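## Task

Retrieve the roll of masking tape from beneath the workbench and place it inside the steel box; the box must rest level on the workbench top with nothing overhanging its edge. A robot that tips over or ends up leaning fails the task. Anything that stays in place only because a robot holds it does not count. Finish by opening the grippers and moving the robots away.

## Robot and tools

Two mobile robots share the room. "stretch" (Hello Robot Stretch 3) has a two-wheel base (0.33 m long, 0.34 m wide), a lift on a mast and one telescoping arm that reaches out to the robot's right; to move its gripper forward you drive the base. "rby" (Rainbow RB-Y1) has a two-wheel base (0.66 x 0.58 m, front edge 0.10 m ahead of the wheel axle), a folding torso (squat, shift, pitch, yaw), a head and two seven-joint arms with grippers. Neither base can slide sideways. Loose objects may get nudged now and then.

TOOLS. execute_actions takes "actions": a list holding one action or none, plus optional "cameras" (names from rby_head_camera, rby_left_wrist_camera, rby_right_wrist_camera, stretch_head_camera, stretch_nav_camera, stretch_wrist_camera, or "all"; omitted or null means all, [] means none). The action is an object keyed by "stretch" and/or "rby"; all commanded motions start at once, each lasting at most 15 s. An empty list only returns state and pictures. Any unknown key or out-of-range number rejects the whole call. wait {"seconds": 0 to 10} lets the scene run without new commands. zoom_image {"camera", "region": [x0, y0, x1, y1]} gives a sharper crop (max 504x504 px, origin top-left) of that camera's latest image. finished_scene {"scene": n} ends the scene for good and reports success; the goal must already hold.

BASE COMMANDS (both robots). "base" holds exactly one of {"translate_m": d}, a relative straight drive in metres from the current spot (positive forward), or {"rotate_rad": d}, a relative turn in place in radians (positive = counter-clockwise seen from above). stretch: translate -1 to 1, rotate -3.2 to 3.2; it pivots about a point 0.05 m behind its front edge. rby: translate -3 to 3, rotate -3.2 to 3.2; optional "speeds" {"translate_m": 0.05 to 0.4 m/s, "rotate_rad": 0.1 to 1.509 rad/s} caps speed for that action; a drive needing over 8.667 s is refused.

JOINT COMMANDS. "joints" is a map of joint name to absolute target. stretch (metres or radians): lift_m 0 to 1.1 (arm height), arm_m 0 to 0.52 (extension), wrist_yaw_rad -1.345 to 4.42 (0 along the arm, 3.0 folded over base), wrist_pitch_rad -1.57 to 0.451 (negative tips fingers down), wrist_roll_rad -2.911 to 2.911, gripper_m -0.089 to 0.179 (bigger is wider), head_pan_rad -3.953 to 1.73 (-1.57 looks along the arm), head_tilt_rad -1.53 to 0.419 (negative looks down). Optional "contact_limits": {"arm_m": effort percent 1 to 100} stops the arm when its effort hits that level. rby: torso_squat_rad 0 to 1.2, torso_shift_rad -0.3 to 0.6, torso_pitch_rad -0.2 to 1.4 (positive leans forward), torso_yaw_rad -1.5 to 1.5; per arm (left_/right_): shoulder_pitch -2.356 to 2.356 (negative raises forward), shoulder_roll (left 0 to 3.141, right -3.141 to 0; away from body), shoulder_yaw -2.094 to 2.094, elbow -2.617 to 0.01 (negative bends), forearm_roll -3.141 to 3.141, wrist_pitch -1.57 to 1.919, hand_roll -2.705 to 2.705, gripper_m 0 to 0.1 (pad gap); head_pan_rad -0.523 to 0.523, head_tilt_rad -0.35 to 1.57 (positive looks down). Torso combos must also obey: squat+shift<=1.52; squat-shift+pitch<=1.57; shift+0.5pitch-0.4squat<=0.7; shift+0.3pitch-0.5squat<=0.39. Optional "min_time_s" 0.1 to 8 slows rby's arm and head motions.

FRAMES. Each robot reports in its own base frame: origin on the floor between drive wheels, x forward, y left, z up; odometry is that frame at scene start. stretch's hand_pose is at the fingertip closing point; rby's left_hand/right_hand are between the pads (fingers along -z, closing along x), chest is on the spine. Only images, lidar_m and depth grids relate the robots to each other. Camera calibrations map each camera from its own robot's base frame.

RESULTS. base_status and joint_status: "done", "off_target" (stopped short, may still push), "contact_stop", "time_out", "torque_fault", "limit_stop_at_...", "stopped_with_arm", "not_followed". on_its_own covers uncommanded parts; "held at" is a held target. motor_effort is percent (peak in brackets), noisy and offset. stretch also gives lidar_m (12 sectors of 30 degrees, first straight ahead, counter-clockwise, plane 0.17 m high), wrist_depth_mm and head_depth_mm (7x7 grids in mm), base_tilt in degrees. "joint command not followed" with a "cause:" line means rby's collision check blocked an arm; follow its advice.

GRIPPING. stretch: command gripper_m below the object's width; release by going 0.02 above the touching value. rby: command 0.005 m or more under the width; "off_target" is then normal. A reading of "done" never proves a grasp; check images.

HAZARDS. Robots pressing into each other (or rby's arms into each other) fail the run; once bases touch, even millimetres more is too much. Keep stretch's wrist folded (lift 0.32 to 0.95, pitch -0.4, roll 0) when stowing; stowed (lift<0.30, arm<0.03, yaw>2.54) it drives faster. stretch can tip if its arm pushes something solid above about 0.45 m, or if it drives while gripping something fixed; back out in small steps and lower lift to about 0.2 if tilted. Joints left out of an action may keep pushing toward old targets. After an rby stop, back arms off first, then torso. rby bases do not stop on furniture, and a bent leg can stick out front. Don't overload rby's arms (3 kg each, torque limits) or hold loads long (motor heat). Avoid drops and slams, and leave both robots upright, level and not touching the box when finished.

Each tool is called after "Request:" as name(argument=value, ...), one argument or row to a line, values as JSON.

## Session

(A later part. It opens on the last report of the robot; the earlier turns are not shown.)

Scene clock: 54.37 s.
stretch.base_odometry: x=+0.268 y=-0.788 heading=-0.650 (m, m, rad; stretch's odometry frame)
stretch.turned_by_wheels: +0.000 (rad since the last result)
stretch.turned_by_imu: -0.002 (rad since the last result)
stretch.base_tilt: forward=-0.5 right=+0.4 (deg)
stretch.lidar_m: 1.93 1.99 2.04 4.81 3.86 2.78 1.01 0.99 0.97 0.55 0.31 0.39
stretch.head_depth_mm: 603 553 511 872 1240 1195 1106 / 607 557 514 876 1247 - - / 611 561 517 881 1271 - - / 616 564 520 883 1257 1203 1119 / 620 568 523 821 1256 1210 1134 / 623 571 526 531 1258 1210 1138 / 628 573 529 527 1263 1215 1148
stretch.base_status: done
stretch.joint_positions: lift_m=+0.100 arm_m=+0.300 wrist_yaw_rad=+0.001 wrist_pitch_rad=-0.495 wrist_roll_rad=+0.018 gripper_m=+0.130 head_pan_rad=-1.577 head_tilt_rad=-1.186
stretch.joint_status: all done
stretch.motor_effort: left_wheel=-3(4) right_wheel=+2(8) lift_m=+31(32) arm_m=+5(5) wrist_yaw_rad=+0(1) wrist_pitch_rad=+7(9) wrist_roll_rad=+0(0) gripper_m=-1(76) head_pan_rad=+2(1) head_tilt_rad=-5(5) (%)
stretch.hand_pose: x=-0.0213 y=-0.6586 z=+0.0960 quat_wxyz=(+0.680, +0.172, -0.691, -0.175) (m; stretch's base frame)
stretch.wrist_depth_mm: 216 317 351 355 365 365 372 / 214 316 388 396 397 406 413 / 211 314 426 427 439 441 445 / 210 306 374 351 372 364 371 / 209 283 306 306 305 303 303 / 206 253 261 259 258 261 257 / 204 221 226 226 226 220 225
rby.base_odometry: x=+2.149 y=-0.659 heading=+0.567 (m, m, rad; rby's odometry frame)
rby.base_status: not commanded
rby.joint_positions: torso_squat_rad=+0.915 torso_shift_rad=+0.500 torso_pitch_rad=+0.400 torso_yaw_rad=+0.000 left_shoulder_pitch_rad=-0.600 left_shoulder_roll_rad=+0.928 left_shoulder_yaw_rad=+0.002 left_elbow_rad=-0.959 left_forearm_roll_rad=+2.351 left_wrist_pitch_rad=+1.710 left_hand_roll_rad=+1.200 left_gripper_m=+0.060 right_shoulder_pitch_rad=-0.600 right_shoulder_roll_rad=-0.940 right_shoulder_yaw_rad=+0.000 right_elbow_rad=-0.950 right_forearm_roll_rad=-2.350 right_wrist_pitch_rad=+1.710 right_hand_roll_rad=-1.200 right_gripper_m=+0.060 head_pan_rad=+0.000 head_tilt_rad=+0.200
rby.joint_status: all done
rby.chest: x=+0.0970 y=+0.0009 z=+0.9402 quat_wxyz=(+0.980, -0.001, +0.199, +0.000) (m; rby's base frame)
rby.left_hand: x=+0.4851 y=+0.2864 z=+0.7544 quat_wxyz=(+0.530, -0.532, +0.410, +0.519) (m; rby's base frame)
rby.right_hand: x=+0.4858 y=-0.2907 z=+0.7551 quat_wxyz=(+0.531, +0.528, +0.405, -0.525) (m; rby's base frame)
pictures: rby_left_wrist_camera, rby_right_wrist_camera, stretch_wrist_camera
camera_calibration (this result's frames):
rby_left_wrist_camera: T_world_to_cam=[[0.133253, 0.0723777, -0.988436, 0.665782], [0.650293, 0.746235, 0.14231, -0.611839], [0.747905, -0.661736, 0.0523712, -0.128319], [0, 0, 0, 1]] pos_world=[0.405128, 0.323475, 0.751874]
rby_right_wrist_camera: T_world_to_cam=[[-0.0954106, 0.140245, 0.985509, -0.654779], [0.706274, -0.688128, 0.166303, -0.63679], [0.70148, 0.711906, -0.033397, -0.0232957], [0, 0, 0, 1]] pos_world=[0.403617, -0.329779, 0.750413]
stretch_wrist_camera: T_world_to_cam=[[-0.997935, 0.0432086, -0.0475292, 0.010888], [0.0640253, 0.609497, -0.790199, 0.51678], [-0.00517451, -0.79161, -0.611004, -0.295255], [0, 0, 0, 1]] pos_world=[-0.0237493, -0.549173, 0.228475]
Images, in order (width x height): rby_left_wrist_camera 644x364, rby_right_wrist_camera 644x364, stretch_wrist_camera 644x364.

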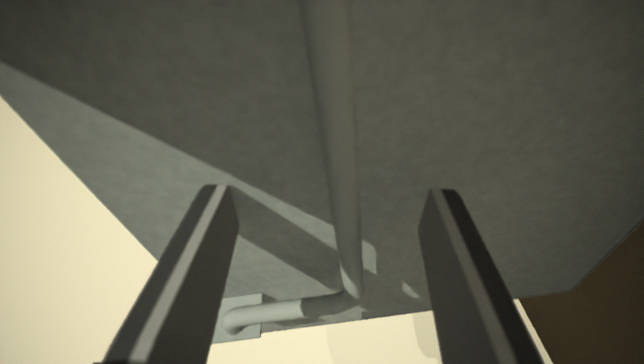

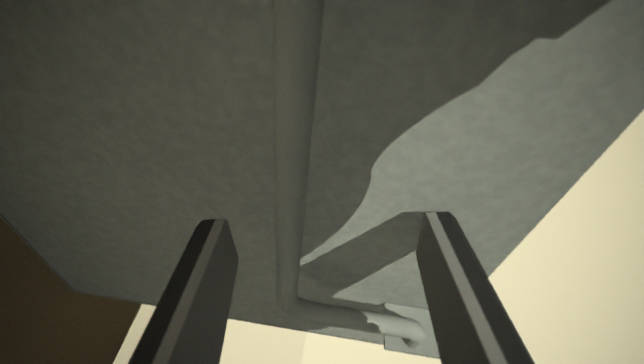

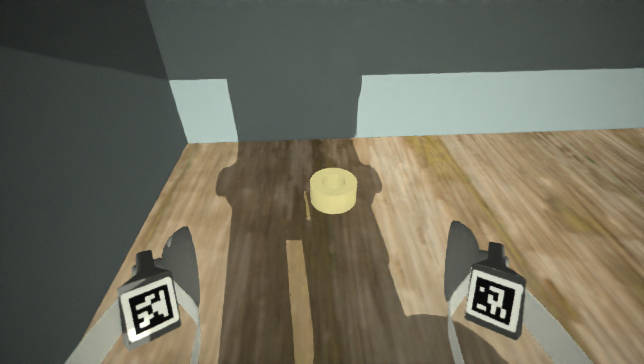

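Request:
execute_actions(
  actions=[
    {"stretch":{"base":{"translate_m":-0.012},"joints":{"arm_m":0.38,"lift_m":0.03}},"rby":{"joints":{"torso_squat_rad":0.928,"right_elbow_rad":-0.965}}},
  ],
  cameras=[],
)

Request:
execute_actions(
  actions=[
    {"stretch":{"joints":{"arm_m":0.455}},"rby":{"joints":{"left_gripper_m":0,"right_gripper_m":0}}},
  ],
  cameras=["stretch_wrist_camera"],
)

Request:
execute_actions(
  actions=[
    {"stretch":{"joints":{"gripper_m":0.005}},"rby":{"joints":{"torso_squat_rad":0.82}}},
  ],
  cameras=["rby_left_wrist_camera","rby_right_wrist_camera","stretch_wrist_camera"],
)

Scene clock: 60.63 s.
stretch.base_odometry: x=+0.258 y=-0.780 heading=-0.650 (m, m, rad; stretch's odometry frame)
stretch.turned_by_wheels: +0.000 (rad since the last result)
stretch.turned_by_imu: -0.001 (rad since the last result)
stretch.base_tilt: forward=-0.5 right=+0.4 (deg)
stretch.lidar_m: 1.94 2.00 2.04 4.81 3.83 2.77 2.66 0.98 0.97 0.60 0.32 0.39
stretch.head_depth_mm: 604 553 512 871 1239 1194 1106 / 607 557 514 876 1259 - - / 611 561 518 879 1279 - - / 616 564 519 882 1261 1200 1123 / 620 567 523 819 1256 1204 1138 / 625 571 526 532 1256 1215 1139 / 628 573 528 526 1263 1220 1145
stretch.base_status: done
stretch.joint_positions: lift_m=+0.030 arm_m=+0.380 wrist_yaw_rad=+0.001 wrist_pitch_rad=-0.495 wrist_roll_rad=+0.018 gripper_m=+0.130 head_pan_rad=-1.577 head_tilt_rad=-1.186
stretch.joint_status: all done
stretch.motor_effort: left_wheel=-2(7) right_wheel=+1(5) lift_m=+32(30) arm_m=+5(4) wrist_yaw_rad=+0(0) wrist_pitch_rad=+7(7) wrist_roll_rad=+0(0) gripper_m=+0(0) head_pan_rad=+1(2) head_tilt_rad=-5(5) (%)
stretch.hand_pose: x=-0.0214 y=-0.7386 z=+0.0259 quat_wxyz=(+0.680, +0.172, -0.691, -0.175) (m; stretch's base frame)
stretch.wrist_depth_mm: 233 275 279 283 287 291 297 / 231 296 306 311 318 323 325 / 229 304 325 318 322 318 316 / 228 257 253 226 252 252 252 / 205 210 211 209 208 208 207 / 179 184 177 178 178 178 177 / 159 152 155 154 154 151 154
rby.base_odometry: x=+2.149 y=-0.659 heading=+0.567 (m, m, rad; rby's odometry frame)
rby.base_status: not commanded
rby.joint_positions: torso_squat_rad=+0.928 torso_shift_rad=+0.500 torso_pitch_rad=+0.400 torso_yaw_rad=+0.000 left_shoulder_pitch_rad=-0.600 left_shoulder_roll_rad=+0.928 left_shoulder_yaw_rad=+0.002 left_elbow_rad=-0.959 left_forearm_roll_rad=+2.351 left_wrist_pitch_rad=+1.710 left_hand_roll_rad=+1.200 left_gripper_m=+0.060 right_shoulder_pitch_rad=-0.600 right_shoulder_roll_rad=-0.940 right_shoulder_yaw_rad=+0.000 right_elbow_rad=-0.965 right_forearm_roll_rad=-2.350 right_wrist_pitch_rad=+1.710 right_hand_roll_rad=-1.200 right_gripper_m=+0.060 head_pan_rad=+0.000 head_tilt_rad=+0.200
rby.joint_status: all done
rby.chest: x=+0.0935 y=+0.0009 z=+0.9338 quat_wxyz=(+0.980, -0.001, +0.198, +0.000) (m; rby's base frame)
rby.left_hand: x=+0.4818 y=+0.2864 z=+0.7481 quat_wxyz=(+0.529, -0.532, +0.410, +0.519) (m; rby's base frame)
rby.right_hand: x=+0.4817 y=-0.2877 z=+0.7511 quat_wxyz=(+0.536, +0.528, +0.405, -0.520) (m; rby's base frame)
pictures: none
No camera images: the call's "cameras" was empty. Leave "cameras" out to get every camera's image.

Scene clock: 62.37 s.
stretch.base_odometry: x=+0.258 y=-0.780 heading=-0.650 (m, m, rad; stretch's odometry frame)
stretch.turned_by_wheels: +0.000 (rad since the last result)
stretch.turned_by_imu: +0.000 (rad since the last result)
stretch.base_tilt: forward=-0.6 right=+0.4 (deg)
stretch.lidar_m: 1.94 2.01 2.05 4.80 3.84 2.76 2.66 0.98 0.97 0.60 0.32 0.39
stretch.head_depth_mm: 604 554 511 869 1245 1192 1107 / 608 558 514 875 1253 - - / 612 561 518 876 1277 - - / 615 564 520 886 1260 1202 1121 / 620 568 523 819 1260 1210 1133 / 624 572 527 531 1260 1215 1136 / 628 574 529 526 1267 1220 1145
stretch.base_status: not commanded
stretch.joint_positions: lift_m=+0.030 arm_m=+0.455 wrist_yaw_rad=+0.001 wrist_pitch_rad=-0.495 wrist_roll_rad=+0.018 gripper_m=+0.130 head_pan_rad=-1.577 head_tilt_rad=-1.186
stretch.joint_status: all done
stretch.motor_effort: left_wheel=-2(3) right_wheel=+2(2) lift_m=+31(31) arm_m=+5(6) wrist_yaw_rad=+0(0) wrist_pitch_rad=+7(7) wrist_roll_rad=+0(0) gripper_m=-1(1) head_pan_rad=+2(1) head_tilt_rad=-5(5) (%)
stretch.hand_pose: x=-0.0214 y=-0.8136 z=+0.0259 quat_wxyz=(+0.680, +0.172, -0.691, -0.175) (m; stretch's base frame)
stretch.wrist_depth_mm: 205 207 211 213 217 218 223 / 220 228 232 234 238 244 247 / 232 249 257 263 266 271 276 / 230 252 253 254 250 252 252 / 206 211 210 182 208 208 206 / 179 184 179 154 175 180 177 / 158 151 155 154 154 150 154
rby.base_odometry: x=+2.149 y=-0.659 heading=+0.567 (m, m, rad; rby's odometry frame)
rby.base_status: not commanded
rby.joint_positions: torso_squat_rad=+0.928 torso_shift_rad=+0.500 torso_pitch_rad=+0.400 torso_yaw_rad=+0.000 left_shoulder_pitch_rad=-0.600 left_shoulder_roll_rad=+0.926 left_shoulder_yaw_rad=+0.001 left_elbow_rad=-0.960 left_forearm_roll_rad=+2.351 left_wrist_pitch_rad=+1.710 left_hand_roll_rad=+1.200 left_gripper_m=+0.007 right_shoulder_pitch_rad=-0.598 right_shoulder_roll_rad=-0.939 right_shoulder_yaw_rad=+0.002 right_elbow_rad=-0.964 right_forearm_roll_rad=-2.348 right_wrist_pitch_rad=+1.710 right_hand_roll_rad=-1.200 right_gripper_m=+0.009 head_pan_rad=+0.000 head_tilt_rad=+0.200
rby.joint_status: left_gripper_m off_target (ended at +0.007, target +0.000); right_gripper_m off_target (ended at +0.009, target +0.000)
rby.chest: x=+0.0939 y=+0.0005 z=+0.9337 quat_wxyz=(+0.980, -0.001, +0.199, +0.000) (m; rby's base frame)
rby.left_hand: x=+0.4819 y=+0.2851 z=+0.7477 quat_wxyz=(+0.530, -0.531, +0.411, +0.518) (m; rby's base frame)
rby.right_hand: x=+0.4810 y=-0.2881 z=+0.7486 quat_wxyz=(+0.535, +0.526, +0.406, -0.522) (m; rby's base frame)
pictures: stretch_wrist_camera
camera_calibration (this result's frames):
stretch_wrist_camera: T_world_to_cam=[[-0.997934, 0.0432288, -0.0475188, 0.014269], [0.0640306, 0.609683, -0.790055, 0.556031], [-0.0051817, -0.791466, -0.611192, -0.460606], [0, 0, 0, 1]] pos_world=[-0.0237502, -0.704173, 0.158454]
Images, in order (width x height): stretch_wrist_camera 644x364.

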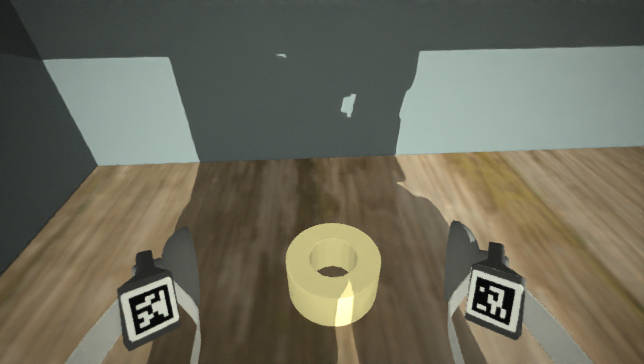

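Scene clock: 64.10 s.
stretch.base_odometry: x=+0.258 y=-0.780 heading=-0.650 (m, m, rad; stretch's odometry frame)
stretch.turned_by_wheels: +0.000 (rad since the last result)
stretch.turned_by_imu: +0.000 (rad since the last result)
stretch.base_tilt: forward=-0.6 right=+0.4 (deg)
stretch.lidar_m: 1.94 2.01 2.05 4.81 3.85 2.76 2.67 0.98 0.97 0.60 0.32 0.39
stretch.head_depth_mm: 604 553 512 871 1240 1192 1106 / 606 556 514 876 1256 - - / 611 560 517 881 1280 - - / 615 564 520 886 1260 1205 1121 / 620 566 524 821 1259 1211 1134 / 623 571 526 531 1260 1210 1133 / 627 574 530 527 1264 1216 1141
stretch.base_status: not commanded
stretch.joint_positions: lift_m=+0.030 arm_m=+0.455 wrist_yaw_rad=+0.001 wrist_pitch_rad=-0.495 wrist_roll_rad=+0.018 gripper_m=+0.006 head_pan_rad=-1.577 head_tilt_rad=-1.186
stretch.joint_status: all done
stretch.motor_effort: left_wheel=-3(2) right_wheel=+2(3) lift_m=+31(31) arm_m=+5(5) wrist_yaw_rad=+0(0) wrist_pitch_rad=+7(7) wrist_roll_rad=+0(0) gripper_m=-18(92) head_pan_rad=+2(2) head_tilt_rad=-5(5) (%)
stretch.hand_pose: x=-0.0214 y=-0.8136 z=+0.0259 quat_wxyz=(+0.680, +0.172, -0.691, -0.175) (m; stretch's base frame)
stretch.wrist_depth_mm: 204 209 210 212 216 221 224 / 221 229 233 235 240 244 248 / 230 252 258 261 267 272 278 / 229 254 254 253 253 251 251 / 206 209 217 179 215 208 207 / 179 178 181 154 182 177 177 / 155 155 151 154 152 154 153
rby.base_odometry: x=+2.149 y=-0.659 heading=+0.567 (m, m, rad; rby's odometry frame)
rby.base_status: not commanded
rby.joint_positions: torso_squat_rad=+0.820 torso_shift_rad=+0.501 torso_pitch_rad=+0.402 torso_yaw_rad=-0.001 left_shoulder_pitch_rad=-0.598 left_shoulder_roll_rad=+0.925 left_shoulder_yaw_rad=-0.001 left_elbow_rad=-0.959 left_forearm_roll_rad=+2.348 left_wrist_pitch_rad=+1.710 left_hand_roll_rad=+1.200 left_gripper_m=+0.006 right_shoulder_pitch_rad=-0.598 right_shoulder_roll_rad=-0.939 right_shoulder_yaw_rad=+0.002 right_elbow_rad=-0.964 right_forearm_roll_rad=-2.348 right_wrist_pitch_rad=+1.710 right_hand_roll_rad=-1.200 right_gripper_m=+0.007 head_pan_rad=+0.000 head_tilt_rad=+0.200
rby.joint_status: all done
rby.chest: x=+0.1224 y=+0.0006 z=+0.9842 quat_wxyz=(+0.980, -0.001, +0.200, +0.000) (m; rby's base frame)
rby.left_hand: x=+0.5093 y=+0.2851 z=+0.7955 quat_wxyz=(+0.529, -0.529, +0.412, +0.520) (m; rby's base frame)
rby.right_hand: x=+0.5092 y=-0.2881 z=+0.7986 quat_wxyz=(+0.535, +0.526, +0.406, -0.522) (m; rby's base frame)
pictures: rby_left_wrist_camera, rby_right_wrist_camera, stretch_wrist_camera
camera_calibration (this result's frames):
rby_left_wrist_camera: T_world_to_cam=[[0.126413, 0.0731719, -0.989275, 0.707239], [0.652591, 0.744946, 0.13849, -0.630221], [0.747091, -0.663099, 0.0464196, -0.14383], [0, 0, 0, 1]] pos_world=[0.429327, 0.322358, 0.79361]
rby_right_wrist_camera: T_world_to_cam=[[-0.0990634, 0.140615, 0.985096, -0.69355], [0.713379, -0.680139, 0.168824, -0.662035], [0.693741, 0.719471, -0.032935, -0.0343375], [0, 0, 0, 1]] pos_world=[0.427398, -0.328048, 0.79385]
stretch_wrist_camera: T_world_to_cam=[[-0.997934, 0.0432307, -0.0475185, 0.0142701], [0.0640316, 0.609683, -0.790055, 0.556031], [-0.00518339, -0.791465, -0.611192, -0.460606], [0, 0, 0, 1]] pos_world=[-0.0237504, -0.704173, 0.158454]
Images, in order (width x height): rby_left_wrist_camera 644x364, rby_right_wrist_camera 644x364, stretch_wrist_camera 644x364.

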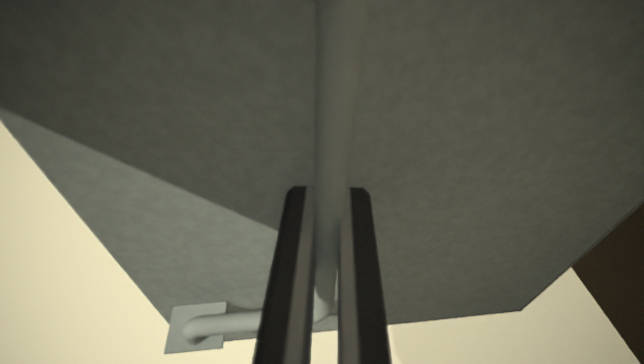

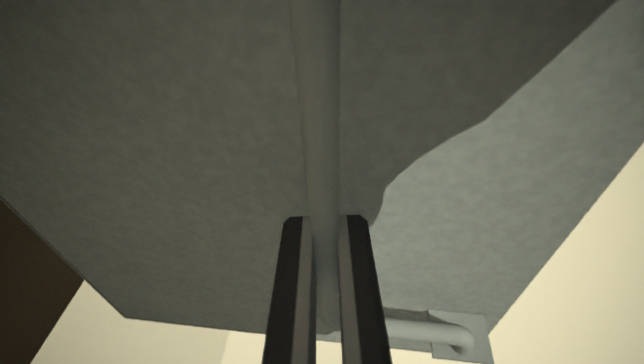

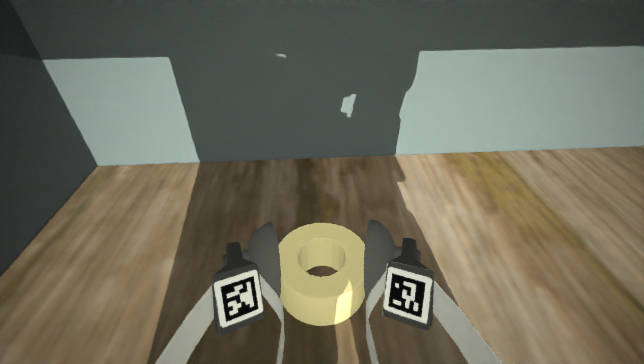

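Request:
execute_actions(
  actions=[
    {"stretch":{"joints":{"lift_m":0.16}},"rby":{"base":{"translate_m":-0.3},"joints":{"head_tilt_rad":-0.1},"speeds":{"translate_m":0.3}}},
  ],
  cameras=[],
)

Request:
execute_actions(
  actions=[
    {"stretch":{"base":{"translate_m":-0.35},"joints":{"arm_m":0.005}},"rby":{"base":{"translate_m":-0.77},"joints":{"torso_squat_rad":0.1,"torso_shift_rad":0.2},"speeds":{"translate_m":0.3}}},
  ],
  cameras=["stretch_wrist_camera"],
)

Request:
execute_actions(
  actions=[
    {"stretch":{"base":{"translate_m":-0.3},"joints":{"wrist_yaw_rad":1.5}},"rby":{"base":{"rotate_rad":-1.545},"speeds":{"rotate_rad":0.6}}},
  ],
  cameras=["rby_head_camera"],
)

Request:
execute_actions(
  actions=[
    {"stretch":{"base":{"translate_m":-0.3},"joints":{"lift_m":1.1,"wrist_pitch_rad":-0.1}},"rby":{"base":{"translate_m":1.7},"joints":{"torso_shift_rad":0.28,"head_tilt_rad":0.15},"speeds":{"translate_m":0.3}}},
  ],
  cameras=["rby_head_camera","stretch_nav_camera"],
)

Scene clock: 74.40 s.
stretch.base_odometry: x=+0.258 y=-0.780 heading=-0.650 (m, m, rad; stretch's odometry frame)
stretch.turned_by_wheels: +0.000 (rad since the last result)
stretch.turned_by_imu: -0.001 (rad since the last result)
stretch.base_tilt: forward=-0.5 right=+0.4 (deg)
stretch.lidar_m: 1.94 2.01 1.95 1.96 3.82 2.76 2.66 0.98 0.97 0.60 0.32 0.39
stretch.head_depth_mm: 603 553 512 872 1234 1196 - / 607 556 515 877 1252 - - / 612 560 516 880 1280 - - / 615 563 521 884 1253 1197 1122 / 619 567 523 819 1256 1205 1131 / 623 571 525 531 1257 1216 1138 / 628 574 529 527 1261 1215 1144
stretch.base_status: not commanded
stretch.joint_positions: lift_m=+0.160 arm_m=+0.455 wrist_yaw_rad=+0.001 wrist_pitch_rad=-0.497 wrist_roll_rad=+0.018 gripper_m=+0.006 head_pan_rad=-1.577 head_tilt_rad=-1.186
stretch.joint_status: all done
stretch.motor_effort: left_wheel=-3(3) right_wheel=+2(2) lift_m=+40(42) arm_m=+5(5) wrist_yaw_rad=+0(0) wrist_pitch_rad=+8(8) wrist_roll_rad=+0(0) gripper_m=-18(18) head_pan_rad=+2(3) head_tilt_rad=-5(5) (%)
stretch.hand_pose: x=-0.0214 y=-0.8133 z=+0.1551 quat_wxyz=(+0.680, +0.173, -0.691, -0.176) (m; stretch's base frame)
stretch.wrist_depth_mm: 205 208 210 214 218 220 224 / 219 229 230 234 240 243 246 / 231 253 257 261 270 272 278 / 229 282 291 296 299 308 315 / 228 308 326 177 340 351 352 / 223 309 331 155 337 325 327 / 223 282 278 277 282 284 283
rby.base_odometry: x=+1.895 y=-0.820 heading=+0.566 (m, m, rad; rby's odometry frame)
rby.base_status: done
rby.joint_positions: torso_squat_rad=+0.820 torso_shift_rad=+0.501 torso_pitch_rad=+0.402 torso_yaw_rad=-0.001 left_shoulder_pitch_rad=-0.598 left_shoulder_roll_rad=+0.925 left_shoulder_yaw_rad=-0.001 left_elbow_rad=-0.959 left_forearm_roll_rad=+2.348 left_wrist_pitch_rad=+1.710 left_hand_roll_rad=+1.200 left_gripper_m=+0.006 right_shoulder_pitch_rad=-0.598 right_shoulder_roll_rad=-0.939 right_shoulder_yaw_rad=+0.002 right_elbow_rad=-0.964 right_forearm_roll_rad=-2.348 right_wrist_pitch_rad=+1.710 right_hand_roll_rad=-1.200 right_gripper_m=+0.007 head_pan_rad=+0.000 head_tilt_rad=-0.100
rby.joint_status: all done
rby.chest: x=+0.1224 y=+0.0007 z=+0.9843 quat_wxyz=(+0.980, -0.001, +0.200, +0.000) (m; rby's base frame)
rby.left_hand: x=+0.5091 y=+0.2851 z=+0.7954 quat_wxyz=(+0.529, -0.529, +0.412, +0.520) (m; rby's base frame)
rby.right_hand: x=+0.5091 y=-0.2881 z=+0.7987 quat_wxyz=(+0.535, +0.526, +0.406, -0.522) (m; rby's base frame)
pictures: none
No camera images: the call's "cameras" was empty. Leave "cameras" out to get every camera's image.

Scene clock: 79.10 s.
stretch.base_odometry: x=-0.021 y=-0.569 heading=-0.650 (m, m, rad; stretch's odometry frame)
stretch.turned_by_wheels: +0.000 (rad since the last result)
stretch.turned_by_imu: -0.001 (rad since the last result)
stretch.base_tilt: forward=-0.5 right=+0.4 (deg)
stretch.lidar_m: 1.05 2.37 1.89 1.87 3.34 2.40 2.32 0.64 0.88 0.94 0.71 0.57
stretch.head_depth_mm: 604 553 512 880 1253 1200 - / 607 552 514 876 1248 - - / 612 560 516 881 1277 - - / 616 563 520 885 1275 1205 1122 / 619 568 524 887 1266 1209 1134 / 624 571 526 891 1277 1214 1142 / 628 573 529 896 1276 1222 1142
stretch.base_status: done
stretch.joint_positions: lift_m=+0.160 arm_m=+0.005 wrist_yaw_rad=+0.001 wrist_pitch_rad=-0.498 wrist_roll_rad=+0.018 gripper_m=+0.006 head_pan_rad=-1.577 head_tilt_rad=-1.186
stretch.joint_status: all done
stretch.motor_effort: left_wheel=-2(6) right_wheel=+3(4) lift_m=+41(41) arm_m=-6(5) wrist_yaw_rad=+0(0) wrist_pitch_rad=+8(8) wrist_roll_rad=+0(0) gripper_m=-17(18) head_pan_rad=+2(2) head_tilt_rad=-5(5) (%)
stretch.hand_pose: x=-0.0214 y=-0.3640 z=+0.1551 quat_wxyz=(+0.679, +0.173, -0.691, -0.176) (m; stretch's base frame)
stretch.wrist_depth_mm: 597 612 623 637 647 646 638 / 649 677 674 711 711 698 667 / 591 595 606 596 592 585 592 / 475 474 472 469 458 462 456 / 390 386 397 178 395 385 387 / 334 327 330 153 337 328 327 / 287 287 281 277 282 285 287
rby.base_odometry: x=+1.245 y=-1.232 heading=+0.565 (m, m, rad; rby's odometry frame)
rby.base_status: done
rby.joint_positions: torso_squat_rad=+0.100 torso_shift_rad=+0.201 torso_pitch_rad=+0.402 torso_yaw_rad=-0.001 left_shoulder_pitch_rad=-0.598 left_shoulder_roll_rad=+0.925 left_shoulder_yaw_rad=-0.001 left_elbow_rad=-0.959 left_forearm_roll_rad=+2.348 left_wrist_pitch_rad=+1.710 left_hand_roll_rad=+1.200 left_gripper_m=+0.006 right_shoulder_pitch_rad=-0.598 right_shoulder_roll_rad=-0.939 right_shoulder_yaw_rad=+0.002 right_elbow_rad=-0.964 right_forearm_roll_rad=-2.348 right_wrist_pitch_rad=+1.710 right_hand_roll_rad=-1.200 right_gripper_m=+0.007 head_pan_rad=+0.000 head_tilt_rad=-0.100
rby.joint_status: all done
rby.chest: x=+0.0319 y=+0.0009 z=+1.2478 quat_wxyz=(+0.980, -0.001, +0.200, +0.000) (m; rby's base frame)
rby.left_hand: x=+0.4187 y=+0.2853 z=+1.0589 quat_wxyz=(+0.529, -0.529, +0.412, +0.520) (m; rby's base frame)
rby.right_hand: x=+0.4187 y=-0.2879 z=+1.0622 quat_wxyz=(+0.535, +0.526, +0.406, -0.522) (m; rby's base frame)
pictures: stretch_wrist_camera
camera_calibration (this result's frames):
stretch_wrist_camera: T_world_to_cam=[[-0.997934, 0.0433468, -0.0474109, 0.000997335], [0.0640301, 0.611607, -0.788566, 0.384446], [-0.00518497, -0.789973, -0.61312, -0.0249933], [0, 0, 0, 1]] pos_world=[-0.0237504, -0.254917, 0.287885]
Images, in order (width x height): stretch_wrist_camera 644x364.

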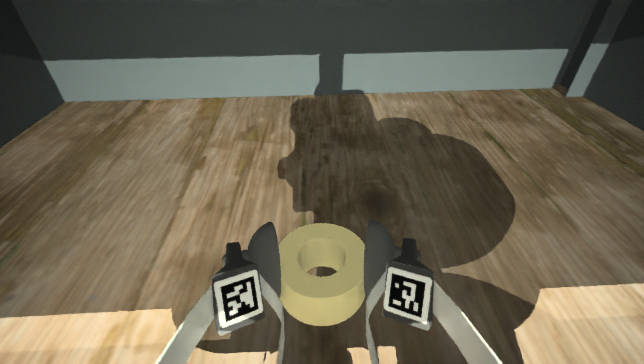

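Scene clock: 83.30 s.
stretch.base_odometry: x=-0.259 y=-0.387 heading=-0.650 (m, m, rad; stretch's odometry frame)
stretch.turned_by_wheels: +0.000 (rad since the last result)
stretch.turned_by_imu: -0.001 (rad since the last result)
stretch.base_tilt: forward=-0.5 right=+0.4 (deg)
stretch.lidar_m: 1.07 2.64 2.12 2.11 2.91 2.09 2.02 0.39 0.44 0.94 0.97 0.85
stretch.head_depth_mm: 603 553 512 880 1240 1198 - / 608 558 514 883 1266 - - / 611 561 516 886 1258 - - / 615 564 521 885 1266 1199 1121 / 621 567 523 889 1272 1205 1133 / 624 571 526 894 1280 1213 1138 / 628 568 529 898 1273 1216 1146
stretch.base_status: done
stretch.joint_positions: lift_m=+0.160 arm_m=+0.005 wrist_yaw_rad=+1.498 wrist_pitch_rad=-0.498 wrist_roll_rad=+0.018 gripper_m=+0.006 head_pan_rad=-1.577 head_tilt_rad=-1.186
stretch.joint_status: all done
stretch.motor_effort: left_wheel=-3(8) right_wheel=+2(3) lift_m=+40(41) arm_m=-6(7) wrist_yaw_rad=+2(3) wrist_pitch_rad=+8(8) wrist_roll_rad=+0(0) gripper_m=-17(17) head_pan_rad=+2(1) head_tilt_rad=-5(5) (%)
stretch.hand_pose: x=+0.1917 y=-0.1660 z=+0.1551 quat_wxyz=(+0.617, +0.597, -0.389, +0.334) (m; stretch's base frame)
stretch.wrist_depth_mm: - - - 979 692 708 729 / 818 824 824 750 774 761 769 / 611 584 604 594 558 589 586 / 466 471 469 468 433 470 465 / 397 393 402 178 347 386 384 / 331 329 334 154 279 319 329 / 287 286 278 279 279 271 283
rby.base_odometry: x=+1.245 y=-1.232 heading=-0.980 (m, m, rad; rby's odometry frame)
rby.base_status: done
rby.joint_positions: torso_squat_rad=+0.100 torso_shift_rad=+0.201 torso_pitch_rad=+0.402 torso_yaw_rad=-0.001 left_shoulder_pitch_rad=-0.598 left_shoulder_roll_rad=+0.925 left_shoulder_yaw_rad=-0.001 left_elbow_rad=-0.959 left_forearm_roll_rad=+2.348 left_wrist_pitch_rad=+1.710 left_hand_roll_rad=+1.200 left_gripper_m=+0.006 right_shoulder_pitch_rad=-0.598 right_shoulder_roll_rad=-0.939 right_shoulder_yaw_rad=+0.002 right_elbow_rad=-0.964 right_forearm_roll_rad=-2.348 right_wrist_pitch_rad=+1.710 right_hand_roll_rad=-1.200 right_gripper_m=+0.007 head_pan_rad=+0.000 head_tilt_rad=-0.100
rby.joint_status: not commanded
rby.chest: x=+0.0319 y=+0.0009 z=+1.2478 quat_wxyz=(+0.980, -0.001, +0.200, +0.000) (m; rby's base frame)
rby.left_hand: x=+0.4187 y=+0.2853 z=+1.0589 quat_wxyz=(+0.529, -0.529, +0.412, +0.520) (m; rby's base frame)
rby.right_hand: x=+0.4187 y=-0.2879 z=+1.0622 quat_wxyz=(+0.535, +0.526, +0.406, -0.522) (m; rby's base frame)
pictures: rby_head_camera
camera_calibration (this result's frames):
rby_head_camera: T_world_to_cam=[[0.0139189, -0.999119, 0.0396015, -0.0630596], [-0.333274, -0.0419763, -0.941895, 1.44581], [0.942727, -0.0000880582, -0.333565, 0.299707], [0, 0, 0, 1]] pos_world=[0.200188, -0.00228779, 1.46427]
Images, in order (width x height): rby_head_camera 896x504.

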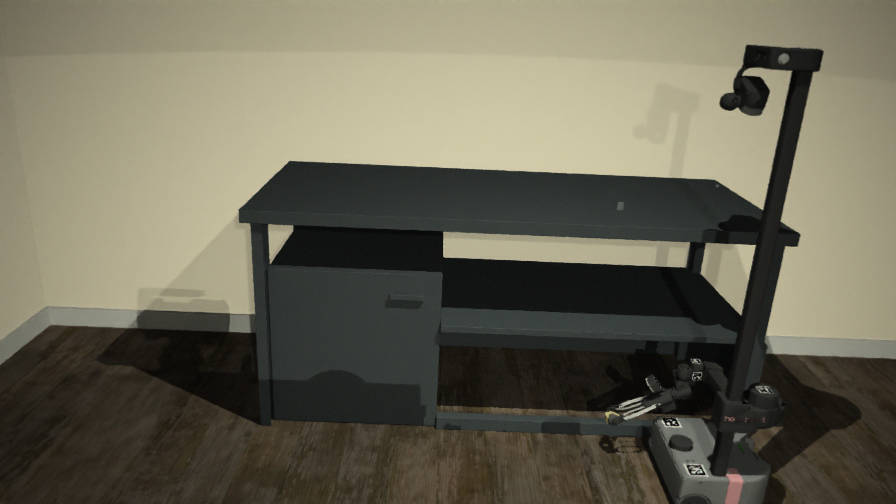

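Scene clock: 92.67 s.
stretch.base_odometry: x=-0.498 y=-0.205 heading=-0.650 (m, m, rad; stretch's odometry frame)
stretch.turned_by_wheels: +0.000 (rad since the last result)
stretch.turned_by_imu: -0.003 (rad since the last result)
stretch.base_tilt: forward=-0.6 right=+0.4 (deg)
stretch.lidar_m: 1.14 0.87 1.29 4.79 2.49 1.77 1.72 1.45 1.05 0.26 0.98 1.14
stretch.head_depth_mm: 1190 1409 1463 1356 1262 1190 1113 / 1187 1402 1464 1361 1279 - 1103 / 621 575 523 1323 1279 - 1104 / 606 563 520 836 1259 1197 1118 / - 555 523 898 1263 1210 1135 / - 558 526 897 1281 1211 1138 / - 561 529 897 1289 1222 1145
stretch.base_status: done
stretch.joint_positions: lift_m=+1.100 arm_m=+0.005 wrist_yaw_rad=+1.498 wrist_pitch_rad=-0.125 wrist_roll_rad=+0.018 gripper_m=+0.006 head_pan_rad=-1.577 head_tilt_rad=-1.186
stretch.joint_status: all done
stretch.motor_effort: left_wheel=-2(7) right_wheel=+2(3) lift_m=+41(41) arm_m=-6(6) wrist_yaw_rad=+2(2) wrist_pitch_rad=+11(13) wrist_roll_rad=+0(0) gripper_m=-18(16) head_pan_rad=+2(1) head_tilt_rad=-5(5) (%)
stretch.hand_pose: x=+0.2292 y=-0.1687 z=+1.1828 quat_wxyz=(+0.543, +0.517, -0.491, +0.444) (m; stretch's base frame)
stretch.wrist_depth_mm: - - - - - - 890 / 637 868 - - - - 876 / 563 892 - - - - 887 / 498 838 745 - - - 856 / - 505 481 178 - - 879 / - - - 155 794 755 736 / - - - 650 588 587 584
rby.base_odometry: x=+2.192 y=-2.644 heading=-0.980 (m, m, rad; rby's odometry frame)
rby.base_status: done
rby.joint_positions: torso_squat_rad=+0.100 torso_shift_rad=+0.281 torso_pitch_rad=+0.402 torso_yaw_rad=-0.001 left_shoulder_pitch_rad=-0.598 left_shoulder_roll_rad=+0.925 left_shoulder_yaw_rad=-0.001 left_elbow_rad=-0.959 left_forearm_roll_rad=+2.348 left_wrist_pitch_rad=+1.709 left_hand_roll_rad=+1.200 left_gripper_m=+0.006 right_shoulder_pitch_rad=-0.598 right_shoulder_roll_rad=-0.939 right_shoulder_yaw_rad=+0.002 right_elbow_rad=-0.964 right_forearm_roll_rad=-2.348 right_wrist_pitch_rad=+1.709 right_hand_roll_rad=-1.200 right_gripper_m=+0.007 head_pan_rad=+0.000 head_tilt_rad=+0.150
rby.joint_status: all done
rby.chest: x=+0.0862 y=+0.0009 z=+1.2345 quat_wxyz=(+0.980, -0.001, +0.200, +0.000) (m; rby's base frame)
rby.left_hand: x=+0.4729 y=+0.2853 z=+1.0455 quat_wxyz=(+0.529, -0.529, +0.412, +0.520) (m; rby's base frame)
rby.right_hand: x=+0.4729 y=-0.2879 z=+1.0488 quat_wxyz=(+0.535, +0.526, +0.406, -0.522) (m; rby's base frame)
pictures: rby_head_camera, stretch_nav_camera (sideways: a quarter turn counterclockwise sets it upright)
camera_calibration (this result's frames):
rby_head_camera: T_world_to_cam=[[0.0228951, -0.99913, 0.0348504, -0.0582542], [-0.556077, -0.0416965, -0.830084, 1.33483], [0.830815, -0.000374635, -0.556548, 0.579165], [0, 0, 0, 1]] pos_world=[0.262423, -0.00232892, 1.43238]
stretch_nav_camera: T_world_to_cam=[[0.00400461, -0.923009, 0.384758, -0.455416], [-0.999975, -0.00142627, 0.00698635, 0.0517385], [-0.0058997, -0.384776, -0.922991, 1.16365], [0, 0, 0, 1]] pos_world=[0.0604261, 0.0274657, 1.2489]
Images, in order (width x height): rby_head_camera 896x504, stretch_nav_camera 672x504.

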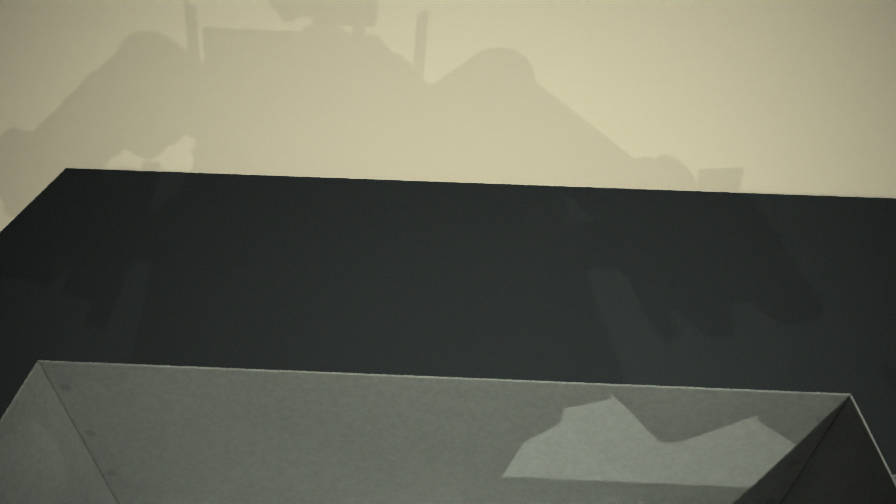

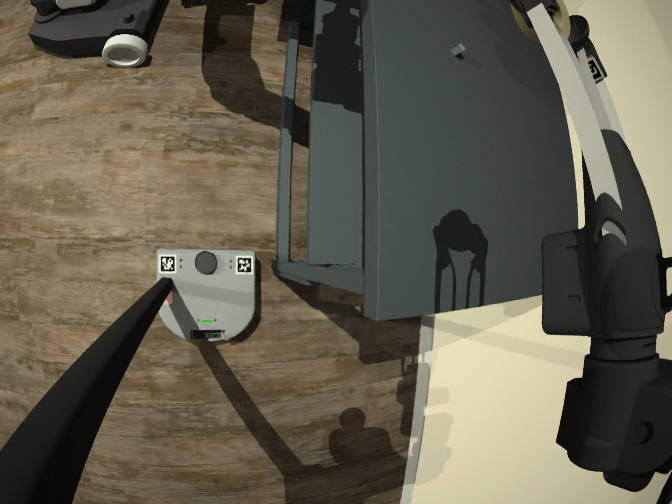

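Request:
execute_actions(
  actions=[
    {"rby":{"base":{"translate_m":0.41},"joints":{"head_tilt_rad":0.9},"speeds":{"translate_m":0.25}}},
  ],
  cameras=[],
)

Request:
execute_actions(
  actions=[
    {"rby":{"joints":{"torso_squat_rad":0.45}}},
  ],
  cameras=["rby_head_camera","rby_left_wrist_camera"],
)

Request:
execute_actions(
  actions=[
    {"rby":{"joints":{"torso_squat_rad":0.5}}},
  ],
  cameras=["rby_left_wrist_camera"],
)

Scene clock: 102.13 s.
stretch.base_odometry: x=-0.498 y=-0.205 heading=-0.650 (m, m, rad; stretch's odometry frame)
stretch.turned_by_wheels: +0.000 (rad since the last result)
stretch.turned_by_imu: -0.001 (rad since the last result)
stretch.base_tilt: forward=-0.5 right=+0.4 (deg)
stretch.lidar_m: 0.78 0.88 3.64 4.78 2.49 1.78 1.72 1.45 1.05 0.26 0.98 1.14
stretch.head_depth_mm: 1191 1406 1462 1355 1260 1187 1112 / 1187 1404 1465 1356 1275 - 1103 / 620 575 523 1328 1280 - 1114 / 607 564 521 835 1257 1204 1122 / - 555 523 897 1262 1206 1135 / - 557 525 893 1281 1209 1137 / - 560 530 899 1289 1220 1146
stretch.base_status: not commanded
stretch.joint_positions: lift_m=+1.100 arm_m=+0.005 wrist_yaw_rad=+1.498 wrist_pitch_rad=-0.125 wrist_roll_rad=+0.018 gripper_m=+0.006 head_pan_rad=-1.577 head_tilt_rad=-1.186
stretch.joint_status: not commanded
stretch.motor_effort: left_wheel=-2(2) right_wheel=+3(2) lift_m=+40(41) arm_m=-6(6) wrist_yaw_rad=+2(2) wrist_pitch_rad=+11(11) wrist_roll_rad=+0(0) gripper_m=-17(17) head_pan_rad=+1(2) head_tilt_rad=-5(5) (%)
stretch.hand_pose: x=+0.2292 y=-0.1687 z=+1.1828 quat_wxyz=(+0.543, +0.517, -0.491, +0.444) (m; stretch's base frame)
stretch.wrist_depth_mm: - - - - - - 870 / - - 678 - - - 891 / - - 849 - - - 896 / - - 972 542 575 - 891 / - - - 179 530 929 892 / - - - 154 770 750 740 / - - - 645 582 574 586
rby.base_odometry: x=+2.421 y=-2.984 heading=-0.980 (m, m, rad; rby's odometry frame)
rby.base_status: done
rby.joint_positions: torso_squat_rad=+0.100 torso_shift_rad=+0.281 torso_pitch_rad=+0.402 torso_yaw_rad=-0.001 left_shoulder_pitch_rad=-0.598 left_shoulder_roll_rad=+0.925 left_shoulder_yaw_rad=-0.001 left_elbow_rad=-0.959 left_forearm_roll_rad=+2.348 left_wrist_pitch_rad=+1.709 left_hand_roll_rad=+1.200 left_gripper_m=+0.006 right_shoulder_pitch_rad=-0.598 right_shoulder_roll_rad=-0.939 right_shoulder_yaw_rad=+0.002 right_elbow_rad=-0.964 right_forearm_roll_rad=-2.348 right_wrist_pitch_rad=+1.710 right_hand_roll_rad=-1.200 right_gripper_m=+0.007 head_pan_rad=+0.000 head_tilt_rad=+0.900
rby.joint_status: all done
rby.chest: x=+0.0861 y=+0.0009 z=+1.2345 quat_wxyz=(+0.980, -0.001, +0.200, +0.000) (m; rby's base frame)
rby.left_hand: x=+0.4729 y=+0.2853 z=+1.0455 quat_wxyz=(+0.529, -0.529, +0.412, +0.520) (m; rby's base frame)
rby.right_hand: x=+0.4729 y=-0.2879 z=+1.0489 quat_wxyz=(+0.535, +0.526, +0.406, -0.522) (m; rby's base frame)
pictures: none
No camera images: the call's "cameras" was empty. Leave "cameras" out to get every camera's image.

Scene clock: 104.07 s.
stretch.base_odometry: x=-0.498 y=-0.205 heading=-0.650 (m, m, rad; stretch's odometry frame)
stretch.turned_by_wheels: +0.000 (rad since the last result)
stretch.turned_by_imu: +0.000 (rad since the last result)
stretch.base_tilt: forward=-0.5 right=+0.3 (deg)
stretch.lidar_m: 0.78 0.88 3.62 4.79 2.48 1.77 1.72 1.45 1.05 0.26 0.98 1.14
stretch.head_depth_mm: 1191 1414 1453 1357 1257 1197 1113 / 1180 1402 1477 1364 1280 - 1101 / 621 577 523 1327 1279 - 1108 / 606 564 521 833 1260 1201 1117 / - 555 522 896 1265 1207 1131 / - 557 526 894 1284 1211 1139 / - 560 528 899 1291 1221 1144
stretch.base_status: not commanded
stretch.joint_positions: lift_m=+1.100 arm_m=+0.005 wrist_yaw_rad=+1.498 wrist_pitch_rad=-0.125 wrist_roll_rad=+0.018 gripper_m=+0.006 head_pan_rad=-1.577 head_tilt_rad=-1.186
stretch.joint_status: not commanded
stretch.motor_effort: left_wheel=-2(2) right_wheel=+2(2) lift_m=+40(40) arm_m=-6(6) wrist_yaw_rad=+1(2) wrist_pitch_rad=+11(11) wrist_roll_rad=+0(0) gripper_m=-17(17) head_pan_rad=+2(2) head_tilt_rad=-5(5) (%)
stretch.hand_pose: x=+0.2292 y=-0.1687 z=+1.1828 quat_wxyz=(+0.543, +0.517, -0.491, +0.444) (m; stretch's base frame)
stretch.wrist_depth_mm: - - - - - - 855 / - - 834 - - - 887 / - - 725 - - - 919 / - - 920 560 826 - 876 / - - - 179 524 - 860 / - - - 154 718 750 735 / - - - 642 576 595 579
rby.base_odometry: x=+2.421 y=-2.984 heading=-0.980 (m, m, rad; rby's odometry frame)
rby.base_status: not commanded
rby.joint_positions: torso_squat_rad=+0.450 torso_shift_rad=+0.281 torso_pitch_rad=+0.402 torso_yaw_rad=-0.001 left_shoulder_pitch_rad=-0.598 left_shoulder_roll_rad=+0.925 left_shoulder_yaw_rad=-0.001 left_elbow_rad=-0.959 left_forearm_roll_rad=+2.348 left_wrist_pitch_rad=+1.709 left_hand_roll_rad=+1.200 left_gripper_m=+0.006 right_shoulder_pitch_rad=-0.598 right_shoulder_roll_rad=-0.939 right_shoulder_yaw_rad=+0.002 right_elbow_rad=-0.964 right_forearm_roll_rad=-2.348 right_wrist_pitch_rad=+1.710 right_hand_roll_rad=-1.200 right_gripper_m=+0.007 head_pan_rad=+0.000 head_tilt_rad=+0.900
rby.joint_status: all done
rby.chest: x=+0.0677 y=+0.0008 z=+1.1710 quat_wxyz=(+0.980, -0.001, +0.200, +0.000) (m; rby's base frame)
rby.left_hand: x=+0.4545 y=+0.2852 z=+0.9821 quat_wxyz=(+0.529, -0.529, +0.412, +0.520) (m; rby's base frame)
rby.right_hand: x=+0.4545 y=-0.2880 z=+0.9854 quat_wxyz=(+0.535, +0.526, +0.406, -0.522) (m; rby's base frame)
pictures: rby_head_camera, rby_left_wrist_camera
camera_calibration (this result's frames):
rby_head_camera: T_world_to_cam=[[0.039312, -0.999177, 0.0100021, -0.0249349], [-0.972686, -0.0405577, -0.228556, 0.531135], [0.228774, -0.000743929, -0.973479, 1.22067], [0, 0, 0, 1]] pos_world=[0.23835, -0.0024647, 1.30994]
rby_left_wrist_camera: T_world_to_cam=[[0.126099, 0.0729355, -0.989333, 0.898984], [0.652632, 0.744983, 0.138105, -0.62006], [0.747109, -0.663085, 0.0463415, -0.11147], [0, 0, 0, 1]] pos_world=[0.37459, 0.322452, 0.980194]
Images, in order (width x height): rby_head_camera 896x504, rby_left_wrist_camera 644x364.

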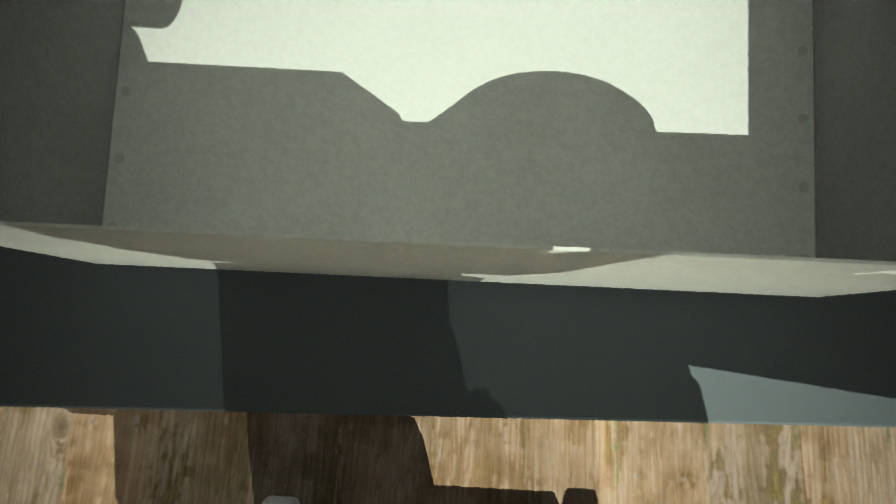

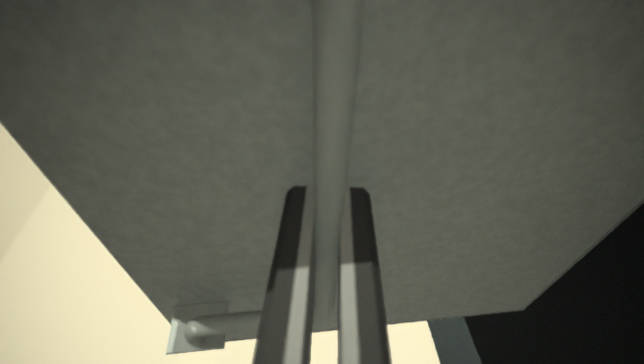

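Scene clock: 104.93 s.
stretch.base_odometry: x=-0.498 y=-0.205 heading=-0.650 (m, m, rad; stretch's odometry frame)
stretch.turned_by_wheels: +0.000 (rad since the last result)
stretch.turned_by_imu: +0.000 (rad since the last result)
stretch.base_tilt: forward=-0.5 right=+0.4 (deg)
stretch.lidar_m: 0.78 0.88 3.62 4.77 2.48 1.77 1.72 1.45 1.05 0.26 0.97 1.14
stretch.head_depth_mm: 1189 1408 1461 1350 1266 1192 1116 / 1185 1404 1467 1361 1279 - 1102 / 621 574 523 1329 1277 - 1105 / 607 564 520 834 1257 1202 1123 / - 555 522 898 1264 1209 1135 / - 558 525 894 1280 1213 1140 / - 561 530 897 1287 1222 1144
stretch.base_status: not commanded
stretch.joint_positions: lift_m=+1.100 arm_m=+0.005 wrist_yaw_rad=+1.498 wrist_pitch_rad=-0.125 wrist_roll_rad=+0.018 gripper_m=+0.006 head_pan_rad=-1.577 head_tilt_rad=-1.186
stretch.joint_status: not commanded
stretch.motor_effort: left_wheel=-2(2) right_wheel=+2(2) lift_m=+40(40) arm_m=-6(6) wrist_yaw_rad=+2(2) wrist_pitch_rad=+12(11) wrist_roll_rad=+0(0) gripper_m=-17(17) head_pan_rad=+2(2) head_tilt_rad=-5(5) (%)
stretch.hand_pose: x=+0.2292 y=-0.1687 z=+1.1828 quat_wxyz=(+0.543, +0.517, -0.491, +0.444) (m; stretch's base frame)
stretch.wrist_depth_mm: - - - - - - 844 / - - 847 - - - 882 / - - 687 - - - 892 / - - 883 791 - - 878 / - - 995 178 538 - 875 / - - - 154 687 730 734 / - - - 649 574 594 578
rby.base_odometry: x=+2.421 y=-2.984 heading=-0.980 (m, m, rad; rby's odometry frame)
rby.base_status: not commanded
rby.joint_positions: torso_squat_rad=+0.500 torso_shift_rad=+0.281 torso_pitch_rad=+0.401 torso_yaw_rad=-0.001 left_shoulder_pitch_rad=-0.599 left_shoulder_roll_rad=+0.925 left_shoulder_yaw_rad=-0.001 left_elbow_rad=-0.959 left_forearm_roll_rad=+2.349 left_wrist_pitch_rad=+1.710 left_hand_roll_rad=+1.200 left_gripper_m=+0.006 right_shoulder_pitch_rad=-0.598 right_shoulder_roll_rad=-0.939 right_shoulder_yaw_rad=+0.002 right_elbow_rad=-0.964 right_forearm_roll_rad=-2.348 right_wrist_pitch_rad=+1.710 right_hand_roll_rad=-1.200 right_gripper_m=+0.008 head_pan_rad=+0.000 head_tilt_rad=+0.900
rby.joint_status: all done
rby.chest: x=+0.0631 y=+0.0008 z=+1.1557 quat_wxyz=(+0.980, -0.001, +0.199, +0.000) (m; rby's base frame)
rby.left_hand: x=+0.4502 y=+0.2851 z=+0.9675 quat_wxyz=(+0.529, -0.530, +0.412, +0.520) (m; rby's base frame)
rby.right_hand: x=+0.4499 y=-0.2880 z=+0.9702 quat_wxyz=(+0.535, +0.526, +0.406, -0.522) (m; rby's base frame)
pictures: rby_left_wrist_camera
camera_calibration (this result's frames):
rby_left_wrist_camera: T_world_to_cam=[[0.12761, 0.0721671, -0.989195, 0.884497], [0.652476, 0.745041, 0.138527, -0.615509], [0.746988, -0.663104, 0.0479874, -0.109198], [0, 0, 0, 1]] pos_world=[0.370304, 0.322338, 0.965445]
Images, in order (width x height): rby_left_wrist_camera 644x364.

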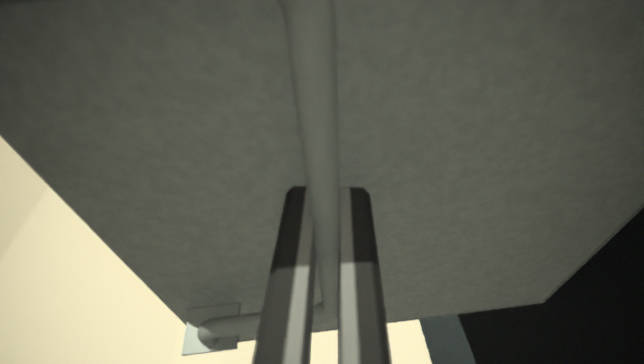

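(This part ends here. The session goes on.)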